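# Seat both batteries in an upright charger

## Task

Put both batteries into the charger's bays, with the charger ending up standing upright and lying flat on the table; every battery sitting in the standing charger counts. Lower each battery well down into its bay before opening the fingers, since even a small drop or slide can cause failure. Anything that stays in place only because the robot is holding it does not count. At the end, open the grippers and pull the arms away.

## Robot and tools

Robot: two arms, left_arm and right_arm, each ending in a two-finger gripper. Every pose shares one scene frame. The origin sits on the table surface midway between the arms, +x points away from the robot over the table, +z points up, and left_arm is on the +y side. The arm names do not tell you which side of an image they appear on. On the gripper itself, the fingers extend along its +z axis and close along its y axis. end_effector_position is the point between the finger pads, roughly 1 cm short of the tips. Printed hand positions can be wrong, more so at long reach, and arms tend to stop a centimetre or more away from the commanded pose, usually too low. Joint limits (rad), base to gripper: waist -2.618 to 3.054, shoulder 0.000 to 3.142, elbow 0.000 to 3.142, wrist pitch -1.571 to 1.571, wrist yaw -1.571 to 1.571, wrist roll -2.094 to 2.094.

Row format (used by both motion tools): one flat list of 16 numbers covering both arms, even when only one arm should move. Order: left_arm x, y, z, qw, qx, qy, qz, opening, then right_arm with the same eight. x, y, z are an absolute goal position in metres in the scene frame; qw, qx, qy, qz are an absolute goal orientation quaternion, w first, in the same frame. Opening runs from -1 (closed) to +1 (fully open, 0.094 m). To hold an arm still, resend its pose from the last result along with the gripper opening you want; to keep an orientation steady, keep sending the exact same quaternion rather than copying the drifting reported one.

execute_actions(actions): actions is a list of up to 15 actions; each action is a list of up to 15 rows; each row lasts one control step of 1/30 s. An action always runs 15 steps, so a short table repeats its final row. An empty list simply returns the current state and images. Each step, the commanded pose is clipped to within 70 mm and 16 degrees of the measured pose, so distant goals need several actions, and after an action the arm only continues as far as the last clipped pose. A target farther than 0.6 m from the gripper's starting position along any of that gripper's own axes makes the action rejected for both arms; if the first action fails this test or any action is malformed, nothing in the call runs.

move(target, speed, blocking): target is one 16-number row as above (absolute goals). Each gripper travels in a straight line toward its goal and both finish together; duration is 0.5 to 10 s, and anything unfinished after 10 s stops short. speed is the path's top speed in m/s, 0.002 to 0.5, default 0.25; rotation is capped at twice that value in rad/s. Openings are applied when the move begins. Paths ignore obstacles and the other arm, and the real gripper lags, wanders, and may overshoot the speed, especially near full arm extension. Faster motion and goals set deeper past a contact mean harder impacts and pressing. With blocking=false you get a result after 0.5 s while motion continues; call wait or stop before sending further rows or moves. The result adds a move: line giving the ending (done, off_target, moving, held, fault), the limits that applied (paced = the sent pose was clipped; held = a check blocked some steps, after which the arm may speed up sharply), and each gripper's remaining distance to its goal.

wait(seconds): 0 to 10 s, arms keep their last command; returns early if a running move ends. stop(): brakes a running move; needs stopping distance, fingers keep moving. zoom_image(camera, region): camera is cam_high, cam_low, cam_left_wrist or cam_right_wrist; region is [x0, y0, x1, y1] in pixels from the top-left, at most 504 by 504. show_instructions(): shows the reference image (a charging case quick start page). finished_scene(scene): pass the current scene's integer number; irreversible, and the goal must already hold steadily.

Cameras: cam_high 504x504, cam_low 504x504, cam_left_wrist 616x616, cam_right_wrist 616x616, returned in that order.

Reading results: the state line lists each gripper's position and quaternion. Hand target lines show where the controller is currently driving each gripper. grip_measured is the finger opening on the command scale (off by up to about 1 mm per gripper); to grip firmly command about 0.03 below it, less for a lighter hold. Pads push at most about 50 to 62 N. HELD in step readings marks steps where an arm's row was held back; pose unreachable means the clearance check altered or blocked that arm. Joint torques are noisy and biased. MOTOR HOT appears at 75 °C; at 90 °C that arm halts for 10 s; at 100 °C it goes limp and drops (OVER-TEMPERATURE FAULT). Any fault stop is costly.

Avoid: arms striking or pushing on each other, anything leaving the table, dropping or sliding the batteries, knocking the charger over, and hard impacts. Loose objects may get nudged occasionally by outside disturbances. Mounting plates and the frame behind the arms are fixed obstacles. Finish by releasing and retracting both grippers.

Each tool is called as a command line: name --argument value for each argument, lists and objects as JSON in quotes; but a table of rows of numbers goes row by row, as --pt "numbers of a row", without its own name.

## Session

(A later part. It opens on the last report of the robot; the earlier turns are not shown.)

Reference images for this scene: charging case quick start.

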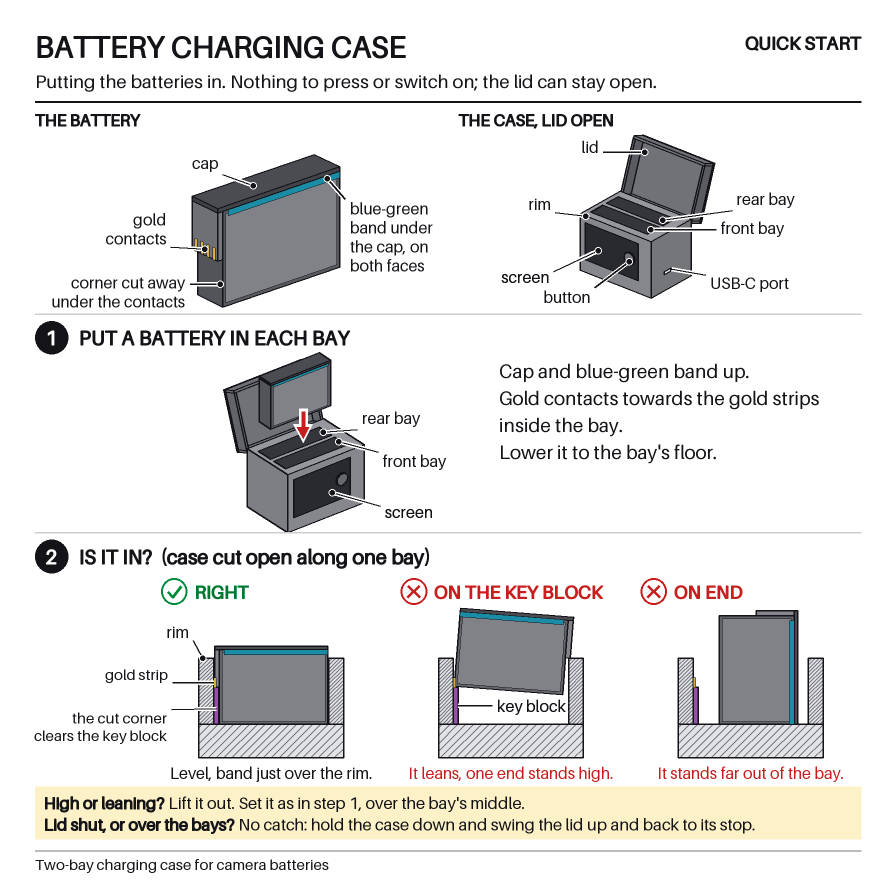

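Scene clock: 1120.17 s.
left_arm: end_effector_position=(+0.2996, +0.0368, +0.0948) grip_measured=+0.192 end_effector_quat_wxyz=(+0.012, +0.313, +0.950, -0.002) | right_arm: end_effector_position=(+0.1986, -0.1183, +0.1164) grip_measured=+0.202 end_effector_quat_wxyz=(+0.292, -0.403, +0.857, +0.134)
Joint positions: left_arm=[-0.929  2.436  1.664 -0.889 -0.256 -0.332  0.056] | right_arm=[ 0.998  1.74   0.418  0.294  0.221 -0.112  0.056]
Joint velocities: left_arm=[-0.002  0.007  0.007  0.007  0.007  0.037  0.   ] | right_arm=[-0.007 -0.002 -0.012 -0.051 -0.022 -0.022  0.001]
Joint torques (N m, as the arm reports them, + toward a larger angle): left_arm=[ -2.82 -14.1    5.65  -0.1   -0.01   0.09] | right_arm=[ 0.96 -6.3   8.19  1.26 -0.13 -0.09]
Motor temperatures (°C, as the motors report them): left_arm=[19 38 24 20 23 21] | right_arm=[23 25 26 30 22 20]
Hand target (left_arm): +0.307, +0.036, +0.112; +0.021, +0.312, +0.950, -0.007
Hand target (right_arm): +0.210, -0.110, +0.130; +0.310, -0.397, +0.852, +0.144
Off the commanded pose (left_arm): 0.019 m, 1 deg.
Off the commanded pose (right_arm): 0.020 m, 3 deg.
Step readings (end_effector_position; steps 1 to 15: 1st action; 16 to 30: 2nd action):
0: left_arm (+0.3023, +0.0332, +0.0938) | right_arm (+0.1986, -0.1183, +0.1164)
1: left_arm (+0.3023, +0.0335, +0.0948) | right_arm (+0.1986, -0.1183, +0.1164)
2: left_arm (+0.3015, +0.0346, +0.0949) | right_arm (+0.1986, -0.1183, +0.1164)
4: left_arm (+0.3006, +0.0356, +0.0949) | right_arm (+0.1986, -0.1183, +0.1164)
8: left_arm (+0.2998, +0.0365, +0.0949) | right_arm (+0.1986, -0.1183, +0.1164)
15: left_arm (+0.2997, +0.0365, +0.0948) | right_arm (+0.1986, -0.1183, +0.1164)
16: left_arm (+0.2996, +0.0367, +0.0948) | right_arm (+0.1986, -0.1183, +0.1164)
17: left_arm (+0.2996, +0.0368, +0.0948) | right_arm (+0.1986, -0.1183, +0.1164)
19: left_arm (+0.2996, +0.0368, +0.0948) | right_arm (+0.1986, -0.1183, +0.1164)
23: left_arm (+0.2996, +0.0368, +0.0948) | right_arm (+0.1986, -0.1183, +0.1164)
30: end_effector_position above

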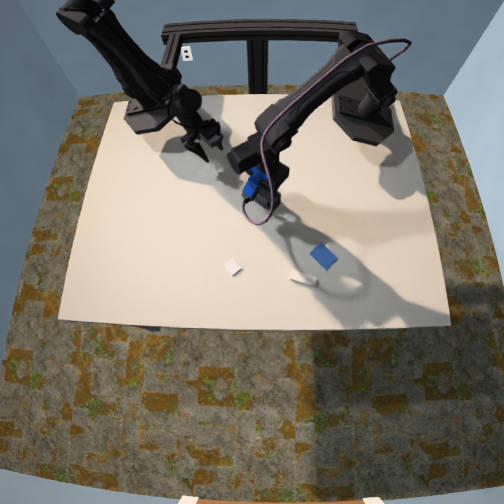

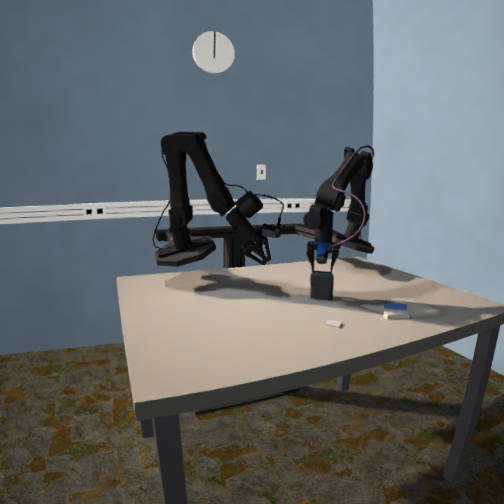

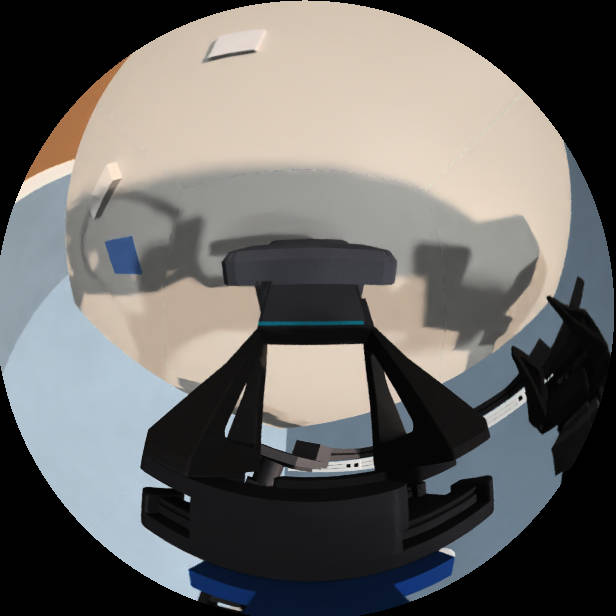

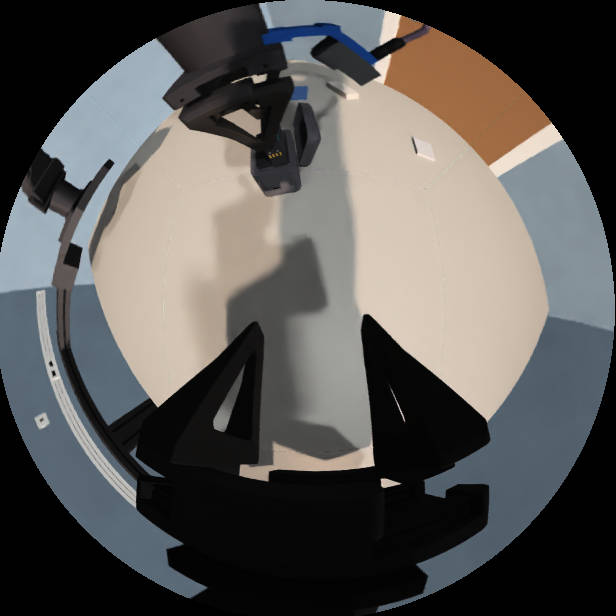

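move --target '[0.3030,0.0400,0.135,0.021,0.312,0.950,-0.007,0.14,0.225,-0.085,0.15,0.310,-0.397,0.852,0.1445,0.2]' --speed 0.04

zoom_image --camera "cam_right_wrist" --region '[200,60,360,220]'

Scene clock: 1130.40 s.
left_arm: end_effector_position=(+0.2965, +0.0499, +0.1144) grip_measured=+0.192 end_effector_quat_wxyz=(-0.000, +0.314, +0.949, +0.007) | right_arm: end_effector_position=(+0.2224, -0.0941, +0.1438) grip_measured=+0.202 end_effector_quat_wxyz=(+0.304, -0.396, +0.855, +0.142)
Joint positions: left_arm=[-0.929  2.386  1.664 -0.97  -0.256 -0.337  0.056] | right_arm=[ 1.005  1.74   0.563  0.179  0.222 -0.102  0.056]
Joint velocities: left_arm=[-0.017  0.002 -0.002  0.007 -0.007 -0.007 -0.001] | right_arm=[-0.007  0.012  0.012 -0.022  0.022  0.051  0.001]
Joint torques (N m, as the arm reports them, + toward a larger angle): left_arm=[ -4.03 -14.02   6.04   0.07  -0.01  -0.05] | right_arm=[ 3.08 -4.18  8.86  1.33  0.06  0.05]
Motor temperatures (°C, as the motors report them): left_arm=[19 39 24 19 23 21] | right_arm=[23 25 26 30 22 20]
Hand target (left_arm): +0.303, +0.040, +0.135; +0.021, +0.312, +0.950, -0.008
Hand target (right_arm): +0.225, -0.085, +0.150; +0.310, -0.397, +0.852, +0.144
Off the commanded pose (left_arm): 0.024 m, 3 deg.
Off the commanded pose (right_arm): 0.011 m, 1 deg.
move: off_target (left_arm, right_arm)

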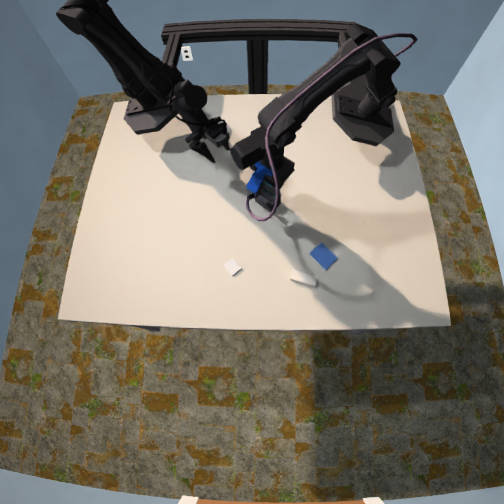

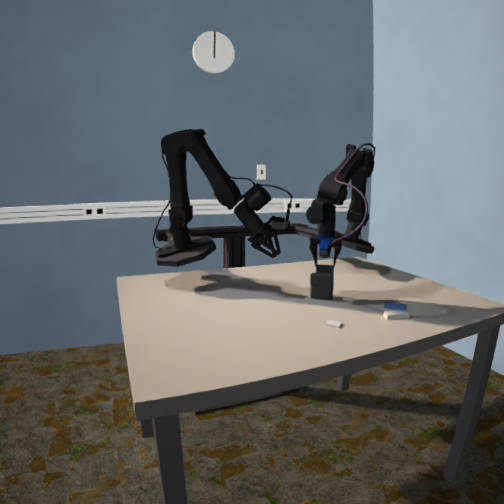

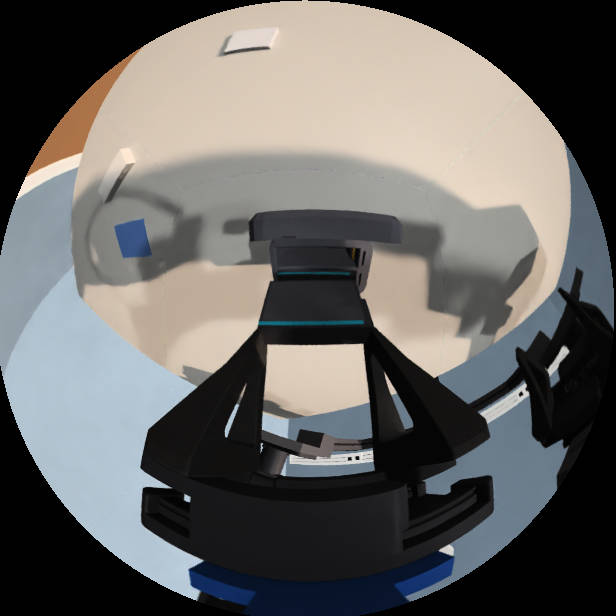

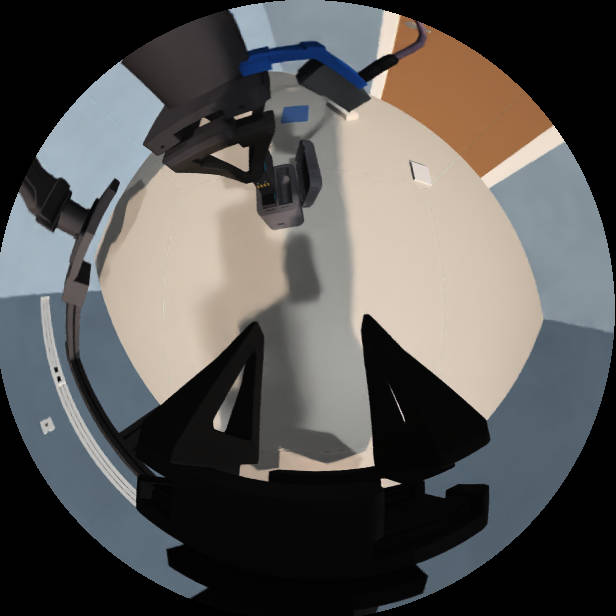

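Region (200, 60, 360, 220) of cam_right_wrist's 616x616 image, scaled by 3.150, with more detail than that image has.

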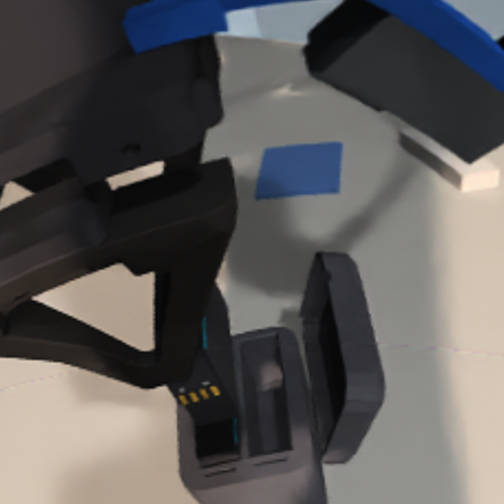

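zoom_image --camera "cam_left_wrist" --region '[240,200,410,300]'

zoom_image --camera "cam_right_wrist" --region '[245,140,325,230]'

Region (240, 200, 410, 300) of cam_left_wrist's 616x616 image, scaled by 2.965, with more detail than that image has; it fills the top 296 rows of this view, and the rest is white.

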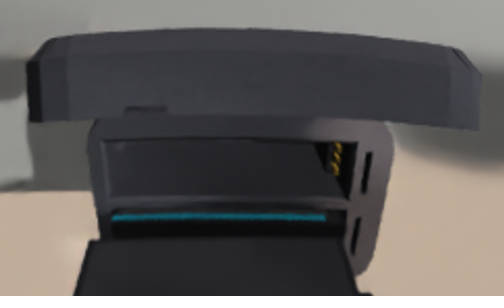

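Region (245, 140, 325, 230) of cam_right_wrist's 616x616 image, scaled by 5.600, with more detail than that image has.

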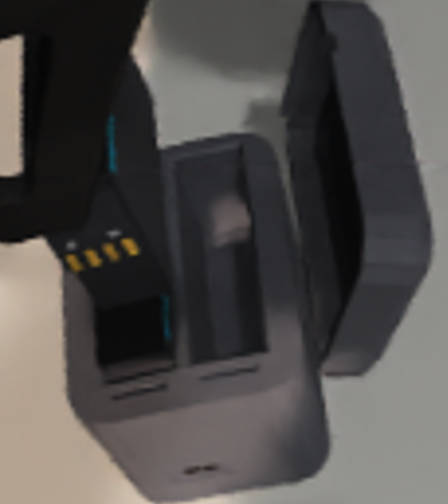

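move --target '[0.3075,0.0370,0.112,0.021,0.321,0.947,-0.007,0.14,0.225,-0.085,0.15,0.310,-0.397,0.852,0.1445,0.2]' --speed 0.02

Scene clock: 1165.67 s.
left_arm: end_effector_position=(+0.2992, +0.0438, +0.1095) grip_measured=+0.192 end_effector_quat_wxyz=(+0.008, +0.324, +0.946, +0.000) | right_arm: end_effector_position=(+0.2215, -0.0950, +0.1428) grip_measured=+0.202 end_effector_quat_wxyz=(+0.301, -0.397, +0.855, +0.140)
Joint positions: left_arm=[-0.929  2.399  1.664 -0.936 -0.256 -0.312  0.056] | right_arm=[ 1.005  1.74   0.563  0.172  0.222 -0.101  0.056]
Joint velocities: left_arm=[ 0.007 -0.007 -0.002  0.022  0.007 -0.007 -0.001] | right_arm=[-0.007 -0.002 -0.007  0.066 -0.007  0.022  0.   ]
Joint torques (N m, as the arm reports them, + toward a larger angle): left_arm=[ -2.61 -11.01   5.34   0.28  -0.04   0.07] | right_arm=[ 3.2  -4.49  8.89  1.28  0.05  0.05]
Motor temperatures (°C, as the motors report them): left_arm=[20 40 25 19 23 21] | right_arm=[23 24 26 30 22 20]
Hand target (left_arm): +0.307, +0.037, +0.112; +0.021, +0.321, +0.947, -0.007
Hand target (right_arm): +0.225, -0.085, +0.150; +0.310, -0.397, +0.852, +0.144
Off the commanded pose (left_arm): 0.011 m, 2 deg.
Off the commanded pose (right_arm): 0.013 m, 1 deg.
move: off_target (left_arm, right_arm)

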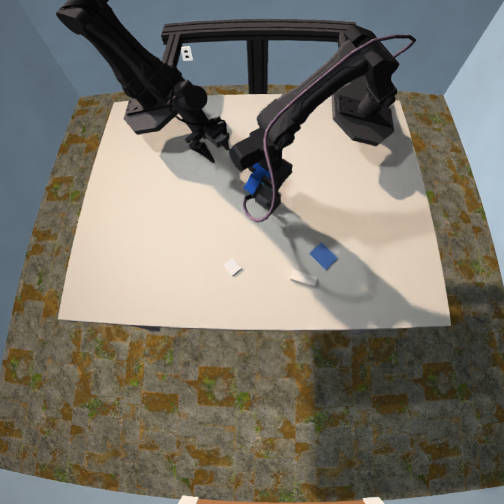

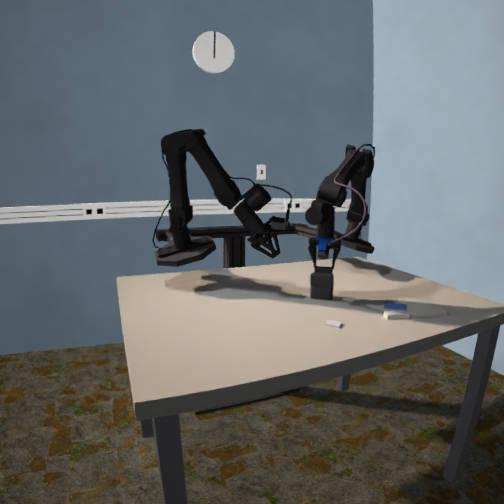

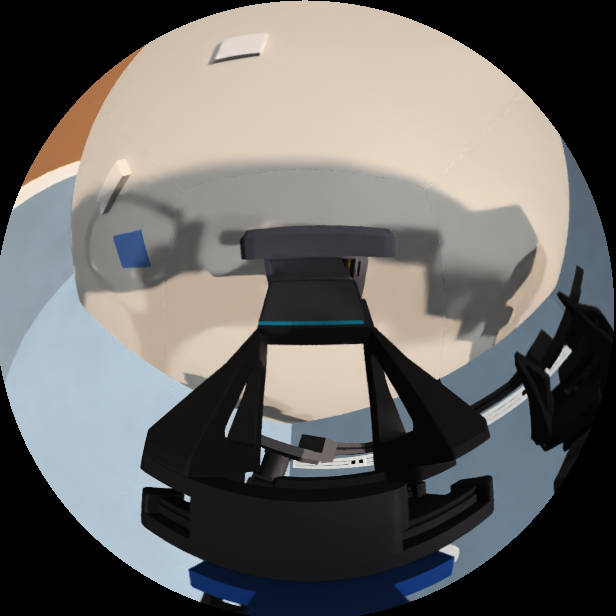

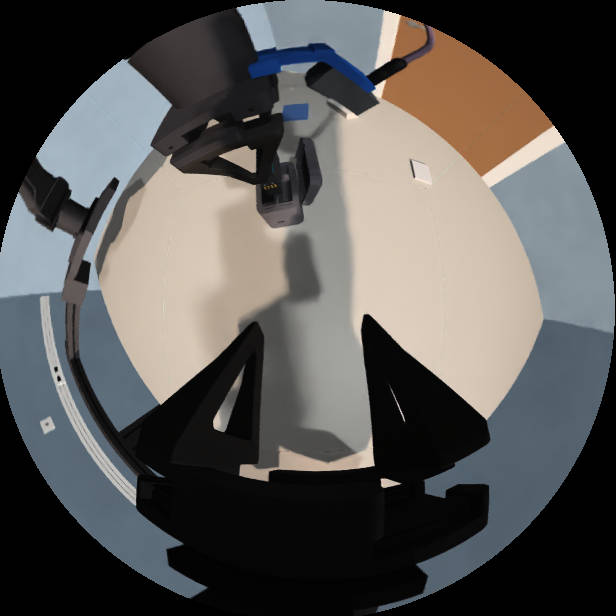

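execute_actions --actions '[[[0.3119,0.0342,0.113,0.021,0.319,0.9475,-0.007,0.14,0.225,-0.085,0.15,0.310,-0.397,0.852,0.1445,0.2]]]'

zoom_image --camera "cam_left_wrist" --region '[220,210,420,340]'

zoom_image --camera "cam_right_wrist" --region '[245,140,325,230]'

Scene clock: 1170.00 s.
left_arm: end_effector_position=(+0.3020, +0.0422, +0.1037) grip_measured=+0.192 end_effector_quat_wxyz=(+0.005, +0.322, +0.947, +0.002) | right_arm: end_effector_position=(+0.2215, -0.0950, +0.1428) grip_measured=+0.202 end_effector_quat_wxyz=(+0.301, -0.397, +0.855, +0.140)
Joint positions: left_arm=[-0.922  2.424  1.685 -0.937 -0.256 -0.311  0.056] | right_arm=[ 1.005  1.74   0.563  0.172  0.222 -0.101  0.056]
Joint velocities: left_arm=[ 0.002  0.007  0.007  0.037 -0.007 -0.022  0.   ] | right_arm=[-0.012 -0.012 -0.012 -0.051  0.051  0.037 -0.001]
Joint torques (N m, as the arm reports them, + toward a larger angle): left_arm=[ -2.91 -12.06   6.09   0.17  -0.05   0.06] | right_arm=[ 3.04 -4.53  8.83  1.33  0.03  0.04]
Motor temperatures (°C, as the motors report them): left_arm=[20 40 25 19 23 21] | right_arm=[23 24 26 30 22 20]
Hand target (left_arm): +0.312, +0.034, +0.113; +0.021, +0.319, +0.948, -0.007
Hand target (right_arm): +0.225, -0.085, +0.150; +0.310, -0.397, +0.852, +0.144
Off the commanded pose (left_arm): 0.016 m, 2 deg.
Off the commanded pose (right_arm): 0.013 m, 1 deg.
Step readings (end_effector_position):
0: left_arm (+0.2993, +0.0435, +0.1095) | right_arm (+0.2215, -0.0950, +0.1428)
1: left_arm (+0.2996, +0.0433, +0.1092) | right_arm (+0.2215, -0.0950, +0.1428)
2: left_arm (+0.3004, +0.0424, +0.1086) | right_arm (+0.2215, -0.0950, +0.1428)
4: left_arm (+0.3018, +0.0411, +0.1068) | right_arm (+0.2215, -0.0950, +0.1428)
8: left_arm (+0.3020, +0.0421, +0.1039) | right_arm (+0.2215, -0.0950, +0.1428)
15: end_effector_position above

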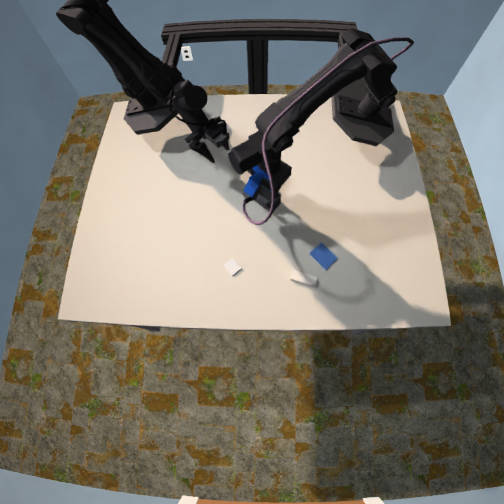

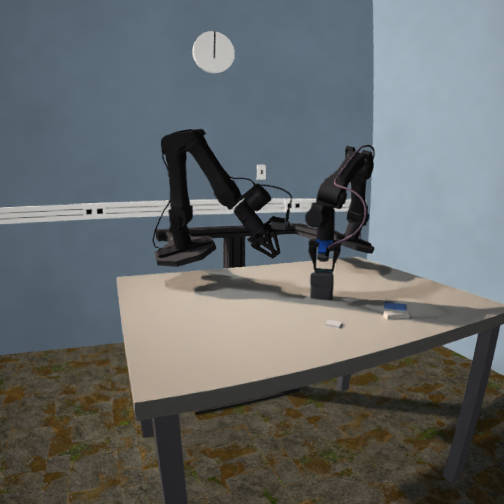

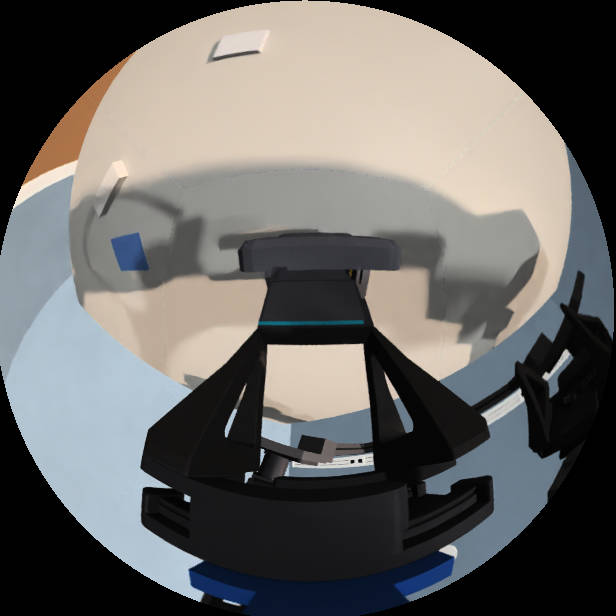

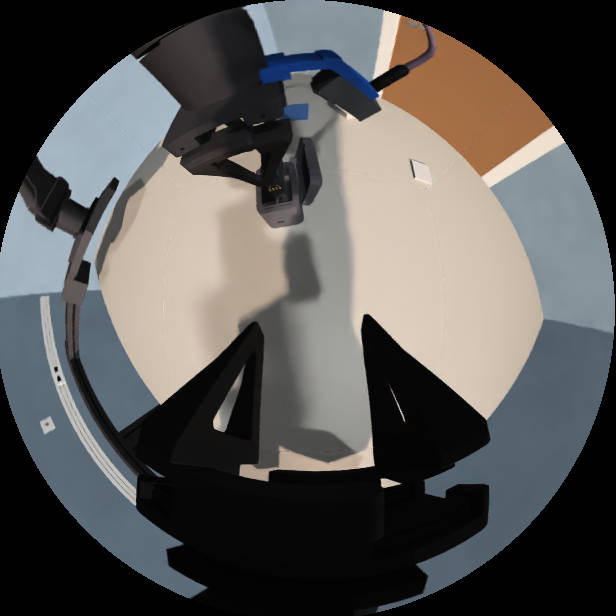

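Region (220, 210, 420, 340) of cam_left_wrist's 616x616 image, scaled by 2.520, with more detail than that image has; it fills the top 328 rows of this view, and the rest is white.

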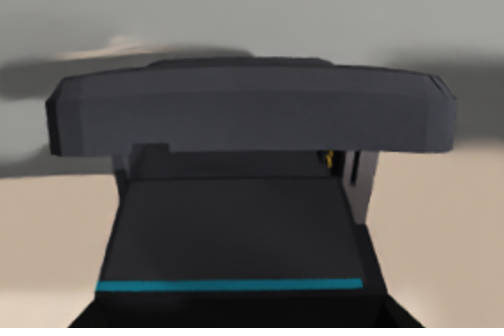

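Region (245, 140, 325, 230) of cam_right_wrist's 616x616 image, scaled by 5.600, with more detail than that image has.

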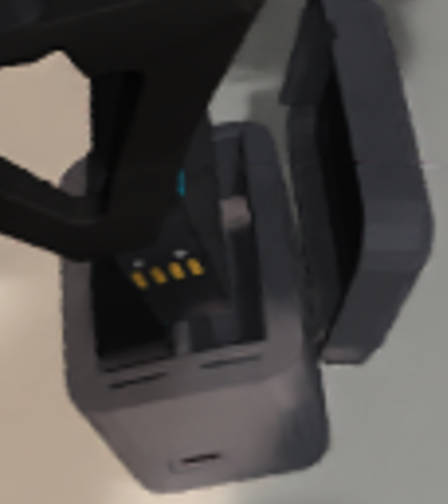

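execute_actions --actions '[[[0.3066,0.0388,0.104,0.021,0.319,0.9475,-0.007,0.14,0.225,-0.085,0.15,0.310,-0.397,0.852,0.1445,0.2]]]'

zoom_image --camera "cam_right_wrist" --region '[245,140,325,230]'

Scene clock: 1175.27 s.
left_arm: end_effector_position=(+0.3024, +0.0400, +0.0999) grip_measured=+0.192 end_effector_quat_wxyz=(+0.011, +0.321, +0.947, -0.002) | right_arm: end_effector_position=(+0.2215, -0.0950, +0.1428) grip_measured=+0.202 end_effector_quat_wxyz=(+0.301, -0.397, +0.855, +0.140)
Joint positions: left_arm=[-0.922  2.424  1.668 -0.905 -0.256 -0.309  0.056] | right_arm=[ 1.005  1.74   0.563  0.172  0.222 -0.101  0.056]
Joint velocities: left_arm=[ 0.007  0.017 -0.002  0.022 -0.051 -0.022  0.   ] | right_arm=[-0.002  0.012  0.012 -0.022 -0.037 -0.051  0.   ]
Joint torques (N m, as the arm reports them, + toward a larger angle): left_arm=[ -2.71 -12.9    3.7    0.3   -0.03   0.05] | right_arm=[ 3.12 -4.57  8.8   1.31  0.04  0.05]
Motor temperatures (°C, as the motors report them): left_arm=[20 39 25 19 23 21] | right_arm=[23 24 26 30 22 20]
Hand target (left_arm): +0.307, +0.039, +0.104; +0.021, +0.319, +0.947, -0.007
Hand target (right_arm): +0.225, -0.085, +0.150; +0.310, -0.397, +0.852, +0.144
Off the commanded pose (left_arm): 0.006 m, 1 deg.
Off the commanded pose (right_arm): 0.013 m, 1 deg.
Step readings (end_effector_position):
0: left_arm (+0.3020, +0.0422, +0.1037) | right_arm (+0.2215, -0.0950, +0.1428)
1: left_arm (+0.3021, +0.0419, +0.1031) | right_arm (+0.2215, -0.0950, +0.1428)
2: left_arm (+0.3022, +0.0414, +0.1025) | right_arm (+0.2215, -0.0950, +0.1428)
4: left_arm (+0.3018, +0.0413, +0.1009) | right_arm (+0.2215, -0.0950, +0.1428)
8: left_arm (+0.3015, +0.0413, +0.0999) | right_arm (+0.2215, -0.0950, +0.1428)
15: end_effector_position above

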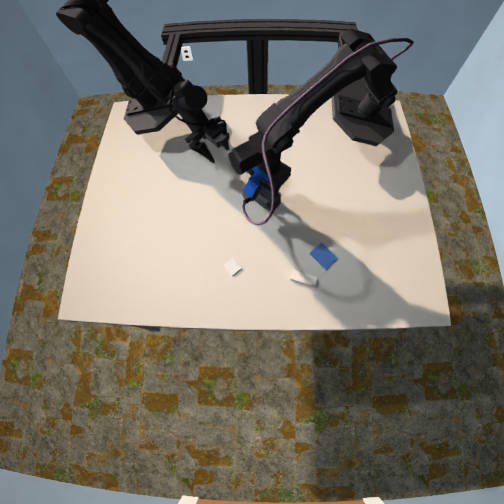

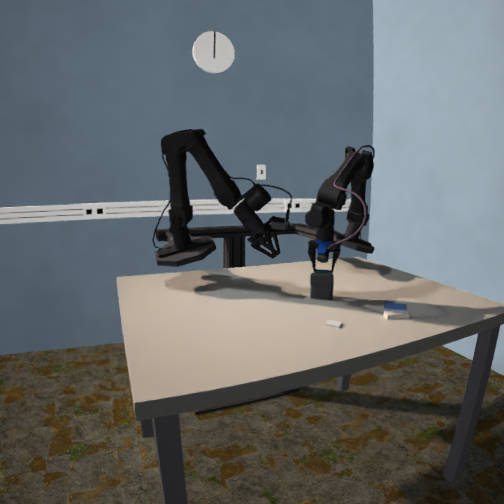

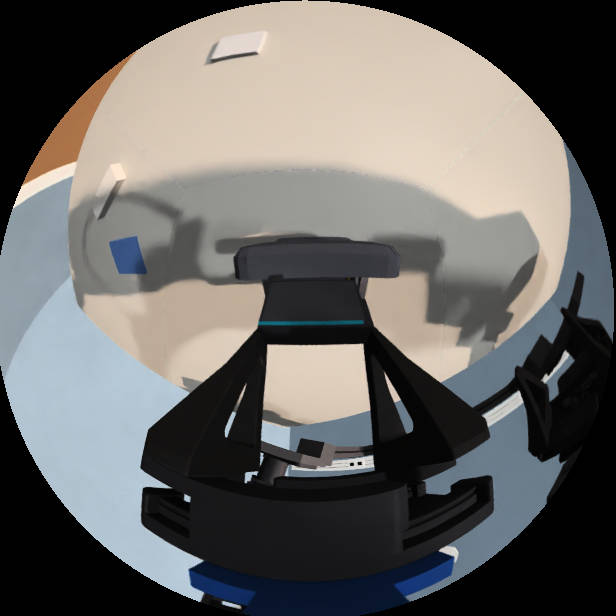

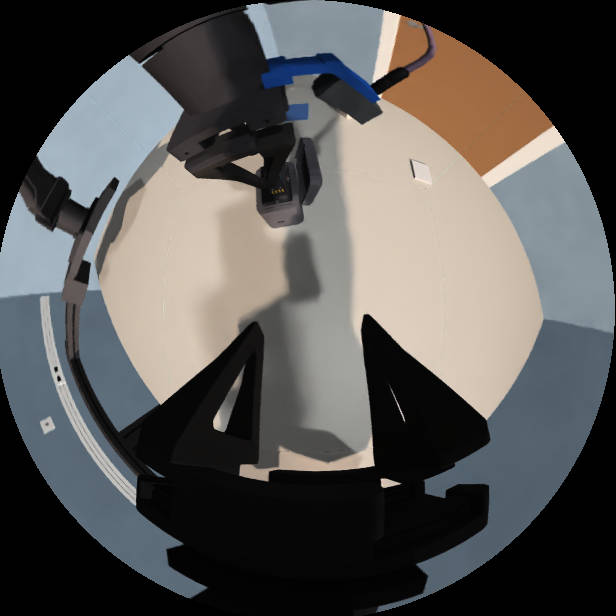

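Region (245, 140, 325, 230) of cam_right_wrist's 616x616 image, scaled by 5.600, with more detail than that image has.

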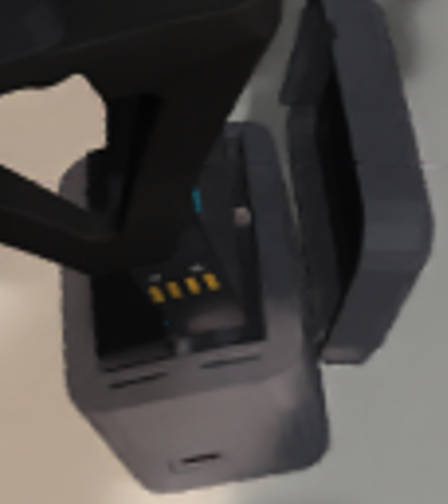

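execute_actions --actions '[[[0.3119,0.0342,0.110,0.021,0.319,0.9475,-0.007,0.14,0.225,-0.085,0.15,0.310,-0.397,0.852,0.1445,0.2]]]'

zoom_image --camera "cam_right_wrist" --region '[245,140,325,230]'

Scene clock: 1179.10 s.
left_arm: end_effector_position=(+0.3038, +0.0389, +0.1020) grip_measured=+0.192 end_effector_quat_wxyz=(+0.011, +0.320, +0.947, -0.002) | right_arm: end_effector_position=(+0.2215, -0.0950, +0.1428) grip_measured=+0.202 end_effector_quat_wxyz=(+0.301, -0.397, +0.855, +0.140)
Joint positions: left_arm=[-0.922  2.425  1.681 -0.915 -0.256 -0.309  0.056] | right_arm=[ 1.005  1.74   0.563  0.172  0.222 -0.101  0.056]
Joint velocities: left_arm=[ 0.002  0.002 -0.012  0.037  0.007  0.037 -0.   ] | right_arm=[ 0.002  0.012  0.002 -0.022 -0.022 -0.095 -0.001]
Joint torques (N m, as the arm reports them, + toward a larger angle): left_arm=[ -2.77 -11.83   6.03   0.09  -0.05   0.09] | right_arm=[ 3.   -4.38  8.89  1.31  0.06  0.08]
Motor temperatures (°C, as the motors report them): left_arm=[20 39 25 19 23 21] | right_arm=[23 24 26 30 22 20]
Hand target (left_arm): +0.312, +0.034, +0.110; +0.021, +0.319, +0.948, -0.007
Hand target (right_arm): +0.225, -0.085, +0.150; +0.310, -0.397, +0.852, +0.144
Off the commanded pose (left_arm): 0.012 m, 1 deg.
Off the commanded pose (right_arm): 0.013 m, 1 deg.
Step readings (end_effector_position):
0: left_arm (+0.3025, +0.0398, +0.0999) | right_arm (+0.2215, -0.0950, +0.1428)
1: left_arm (+0.3026, +0.0398, +0.1001) | right_arm (+0.2215, -0.0950, +0.1428)
2: left_arm (+0.3028, +0.0397, +0.1005) | right_arm (+0.2215, -0.0950, +0.1428)
4: left_arm (+0.3035, +0.0390, +0.1012) | right_arm (+0.2215, -0.0950, +0.1428)
8: left_arm (+0.3041, +0.0384, +0.1020) | right_arm (+0.2215, -0.0950, +0.1428)
15: end_effector_position above

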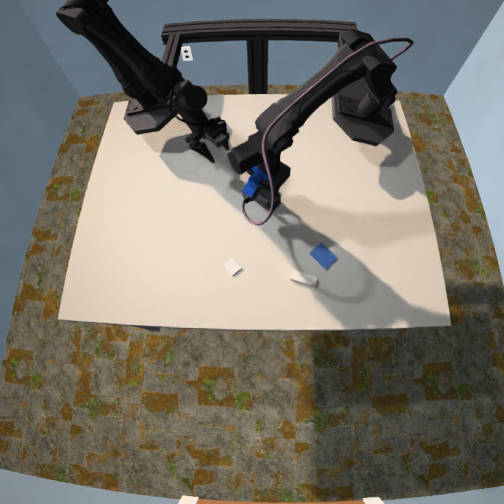

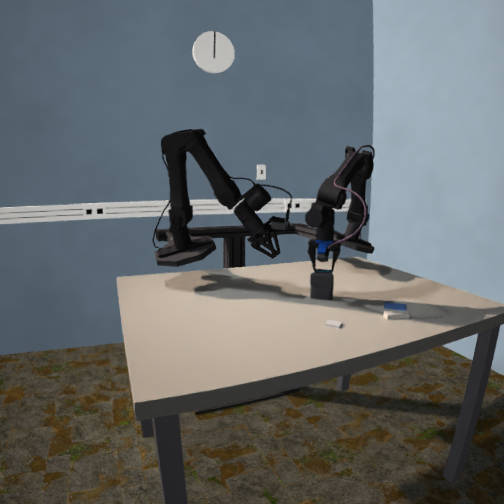

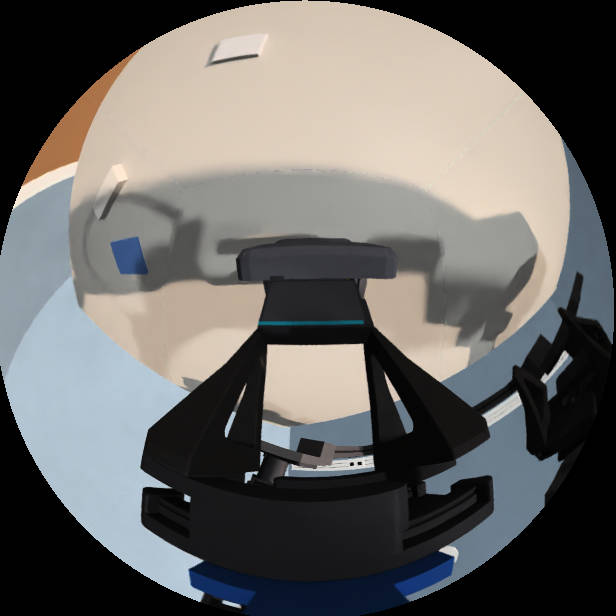

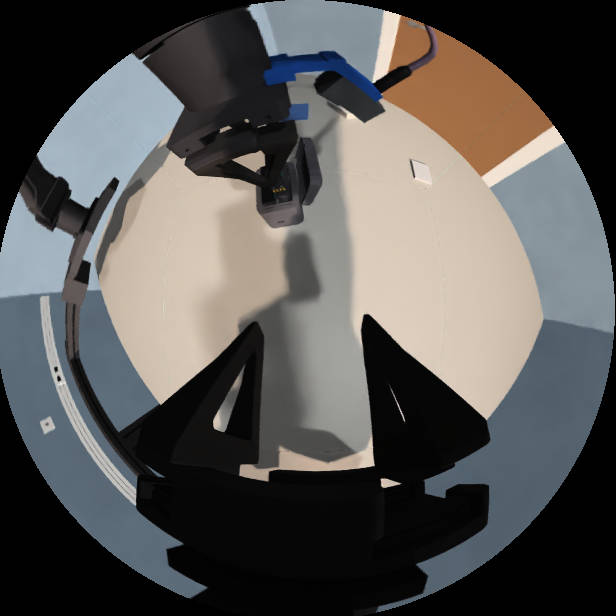

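Region (245, 140, 325, 230) of cam_right_wrist's 616x616 image, scaled by 5.600, with more detail than that image has.

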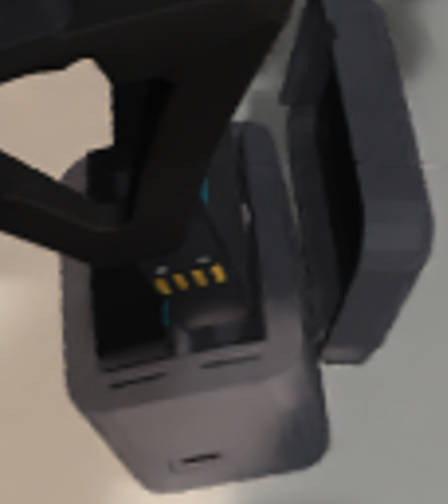

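execute_actions --actions '[[[0.3087,0.0366,0.099,0.021,0.319,0.9475,-0.007,0.14,0.225,-0.085,0.15,0.310,-0.397,0.852,0.1445,0.2]]]'

Scene clock: 1186.60 s.
left_arm: end_effector_position=(+0.3063, +0.0354, +0.1021) grip_measured=+0.192 end_effector_quat_wxyz=(+0.018, +0.320, +0.947, -0.008) | right_arm: end_effector_position=(+0.2215, -0.0950, +0.1428) grip_measured=+0.202 end_effector_quat_wxyz=(+0.301, -0.397, +0.855, +0.140)
Joint positions: left_arm=[-0.922  2.425  1.681 -0.897 -0.256 -0.306  0.056] | right_arm=[ 1.005  1.74   0.563  0.172  0.222 -0.101  0.056]
Joint velocities: left_arm=[-0.012 -0.007 -0.002  0.007 -0.066  0.022  0.   ] | right_arm=[-0.017 -0.002 -0.017 -0.037 -0.007  0.081  0.001]
Joint torques (N m, as the arm reports them, + toward a larger angle): left_arm=[ -2.41 -11.37   3.54   0.35  -0.05   0.07] | right_arm=[ 3.08 -4.52  8.82  1.31  0.06  0.04]
Motor temperatures (°C, as the motors report them): left_arm=[20 39 25 19 23 21] | right_arm=[23 24 26 30 22 20]
Hand target (left_arm): +0.309, +0.037, +0.099; +0.021, +0.319, +0.947, -0.007
Hand target (right_arm): +0.225, -0.085, +0.150; +0.310, -0.397, +0.852, +0.144
Off the commanded pose (left_arm): 0.004 m, 0 deg.
Off the commanded pose (right_arm): 0.013 m, 1 deg.
Step readings (end_effector_position):
0: left_arm (+0.3037, +0.0391, +0.1020) | right_arm (+0.2215, -0.0950, +0.1428)
1: left_arm (+0.3039, +0.0388, +0.1020) | right_arm (+0.2215, -0.0950, +0.1428)
2: left_arm (+0.3043, +0.0382, +0.1020) | right_arm (+0.2215, -0.0950, +0.1428)
4: left_arm (+0.3050, +0.0371, +0.1021) | right_arm (+0.2215, -0.0950, +0.1428)
8: left_arm (+0.3059, +0.0359, +0.1021) | right_arm (+0.2215, -0.0950, +0.1428)
15: end_effector_position above

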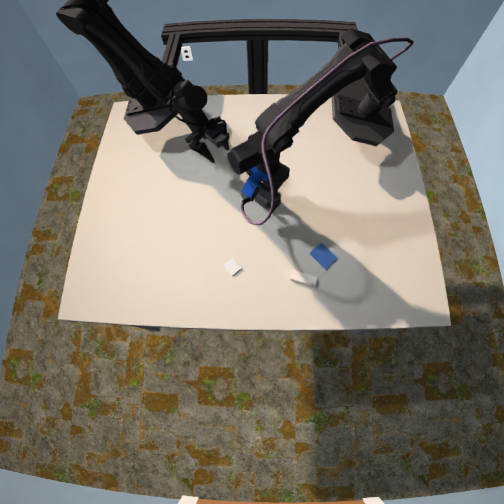

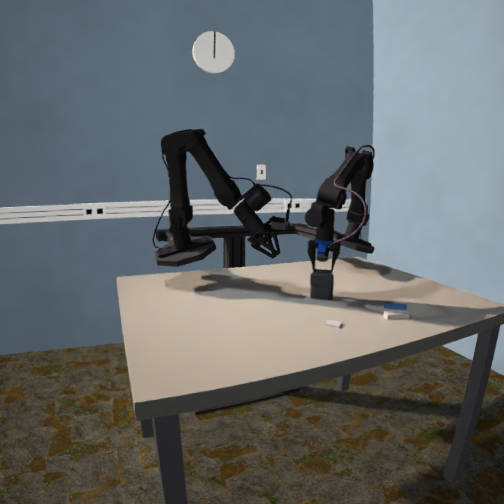

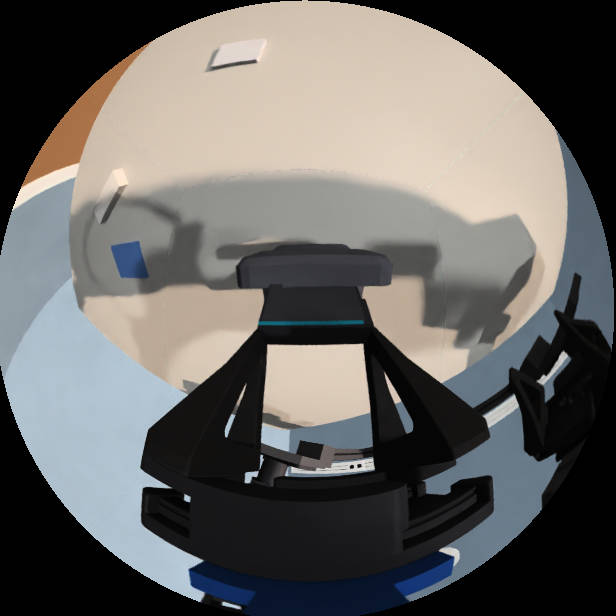

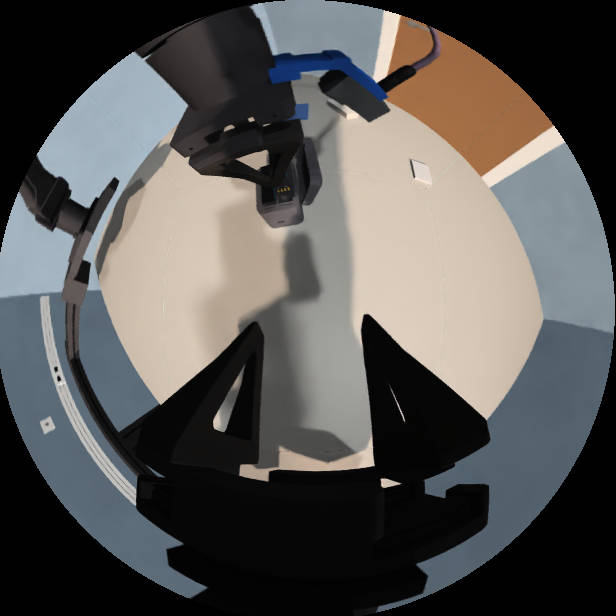

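execute_actions --actions '[[[0.3067,0.0375,0.094,0.021,0.319,0.9475,-0.007,0.14,0.225,-0.085,0.15,0.310,-0.397,0.852,0.1445,0.2]]]'

zoom_image --camera "cam_right_wrist" --region '[245,140,325,230]'

Scene clock: 1192.70 s.
left_arm: end_effector_position=(+0.3043, +0.0384, +0.0942) grip_measured=+0.192 end_effector_quat_wxyz=(+0.015, +0.319, +0.948, -0.004) | right_arm: end_effector_position=(+0.2215, -0.0950, +0.1428) grip_measured=+0.202 end_effector_quat_wxyz=(+0.301, -0.397, +0.855, +0.140)
Joint positions: left_arm=[-0.918  2.432  1.66  -0.877 -0.257 -0.306  0.056] | right_arm=[ 1.005  1.74   0.563  0.172  0.222 -0.101  0.056]
Joint velocities: left_arm=[ 0.002  0.002  0.002 -0.081 -0.007  0.022  0.   ] | right_arm=[-0.007  0.012 -0.002 -0.007 -0.007  0.051  0.001]
Joint torques (N m, as the arm reports them, + toward a larger angle): left_arm=[ -2.75 -11.93   3.7    0.31  -0.02   0.08] | right_arm=[ 3.1  -4.63  8.82  1.29  0.04  0.06]
Motor temperatures (°C, as the motors report them): left_arm=[19 39 25 19 23 21] | right_arm=[24 24 26 30 22 20]
Hand target (left_arm): +0.307, +0.038, +0.094; +0.021, +0.319, +0.948, -0.007
Hand target (right_arm): +0.225, -0.085, +0.150; +0.310, -0.397, +0.852, +0.144
Off the commanded pose (left_arm): 0.003 m, 1 deg.
Off the commanded pose (right_arm): 0.013 m, 1 deg.
Step readings (end_effector_position):
0: left_arm (+0.3063, +0.0353, +0.1021) | right_arm (+0.2215, -0.0950, +0.1428)
1: left_arm (+0.3062, +0.0352, +0.1014) | right_arm (+0.2215, -0.0950, +0.1428)
2: left_arm (+0.3059, +0.0352, +0.1006) | right_arm (+0.2215, -0.0950, +0.1428)
4: left_arm (+0.3043, +0.0363, +0.0978) | right_arm (+0.2215, -0.0950, +0.1428)
8: left_arm (+0.3027, +0.0379, +0.0945) | right_arm (+0.2215, -0.0950, +0.1428)
15: end_effector_position above

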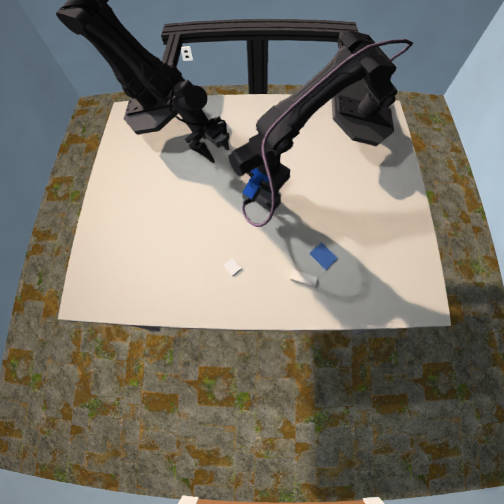

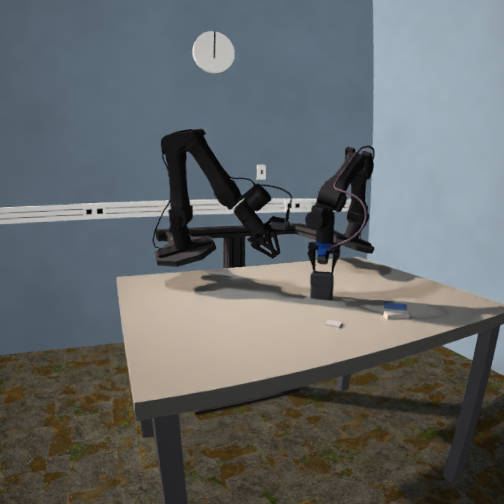

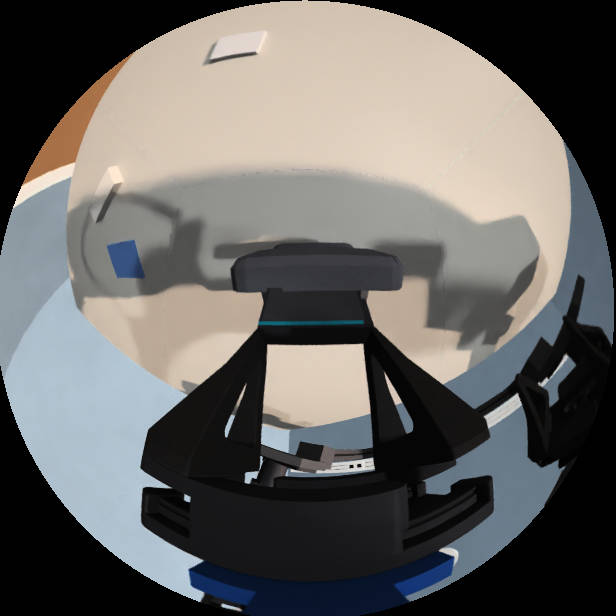

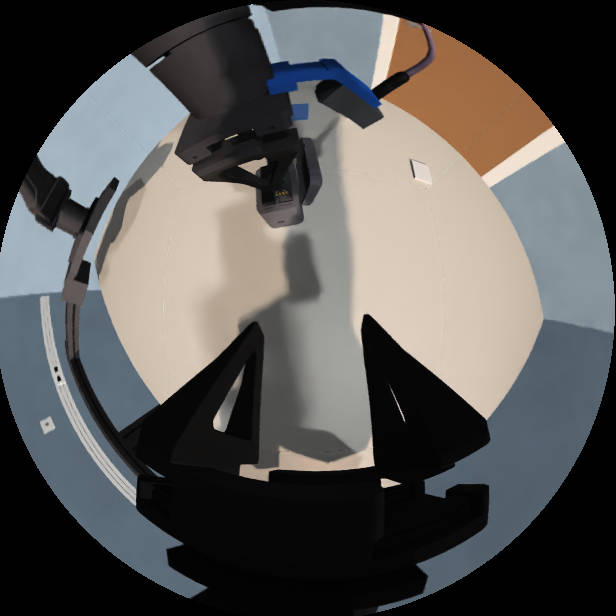

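Region (245, 140, 325, 230) of cam_right_wrist's 616x616 image, scaled by 5.600, with more detail than that image has.

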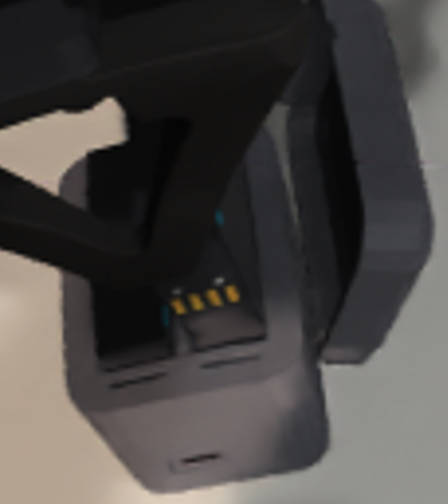

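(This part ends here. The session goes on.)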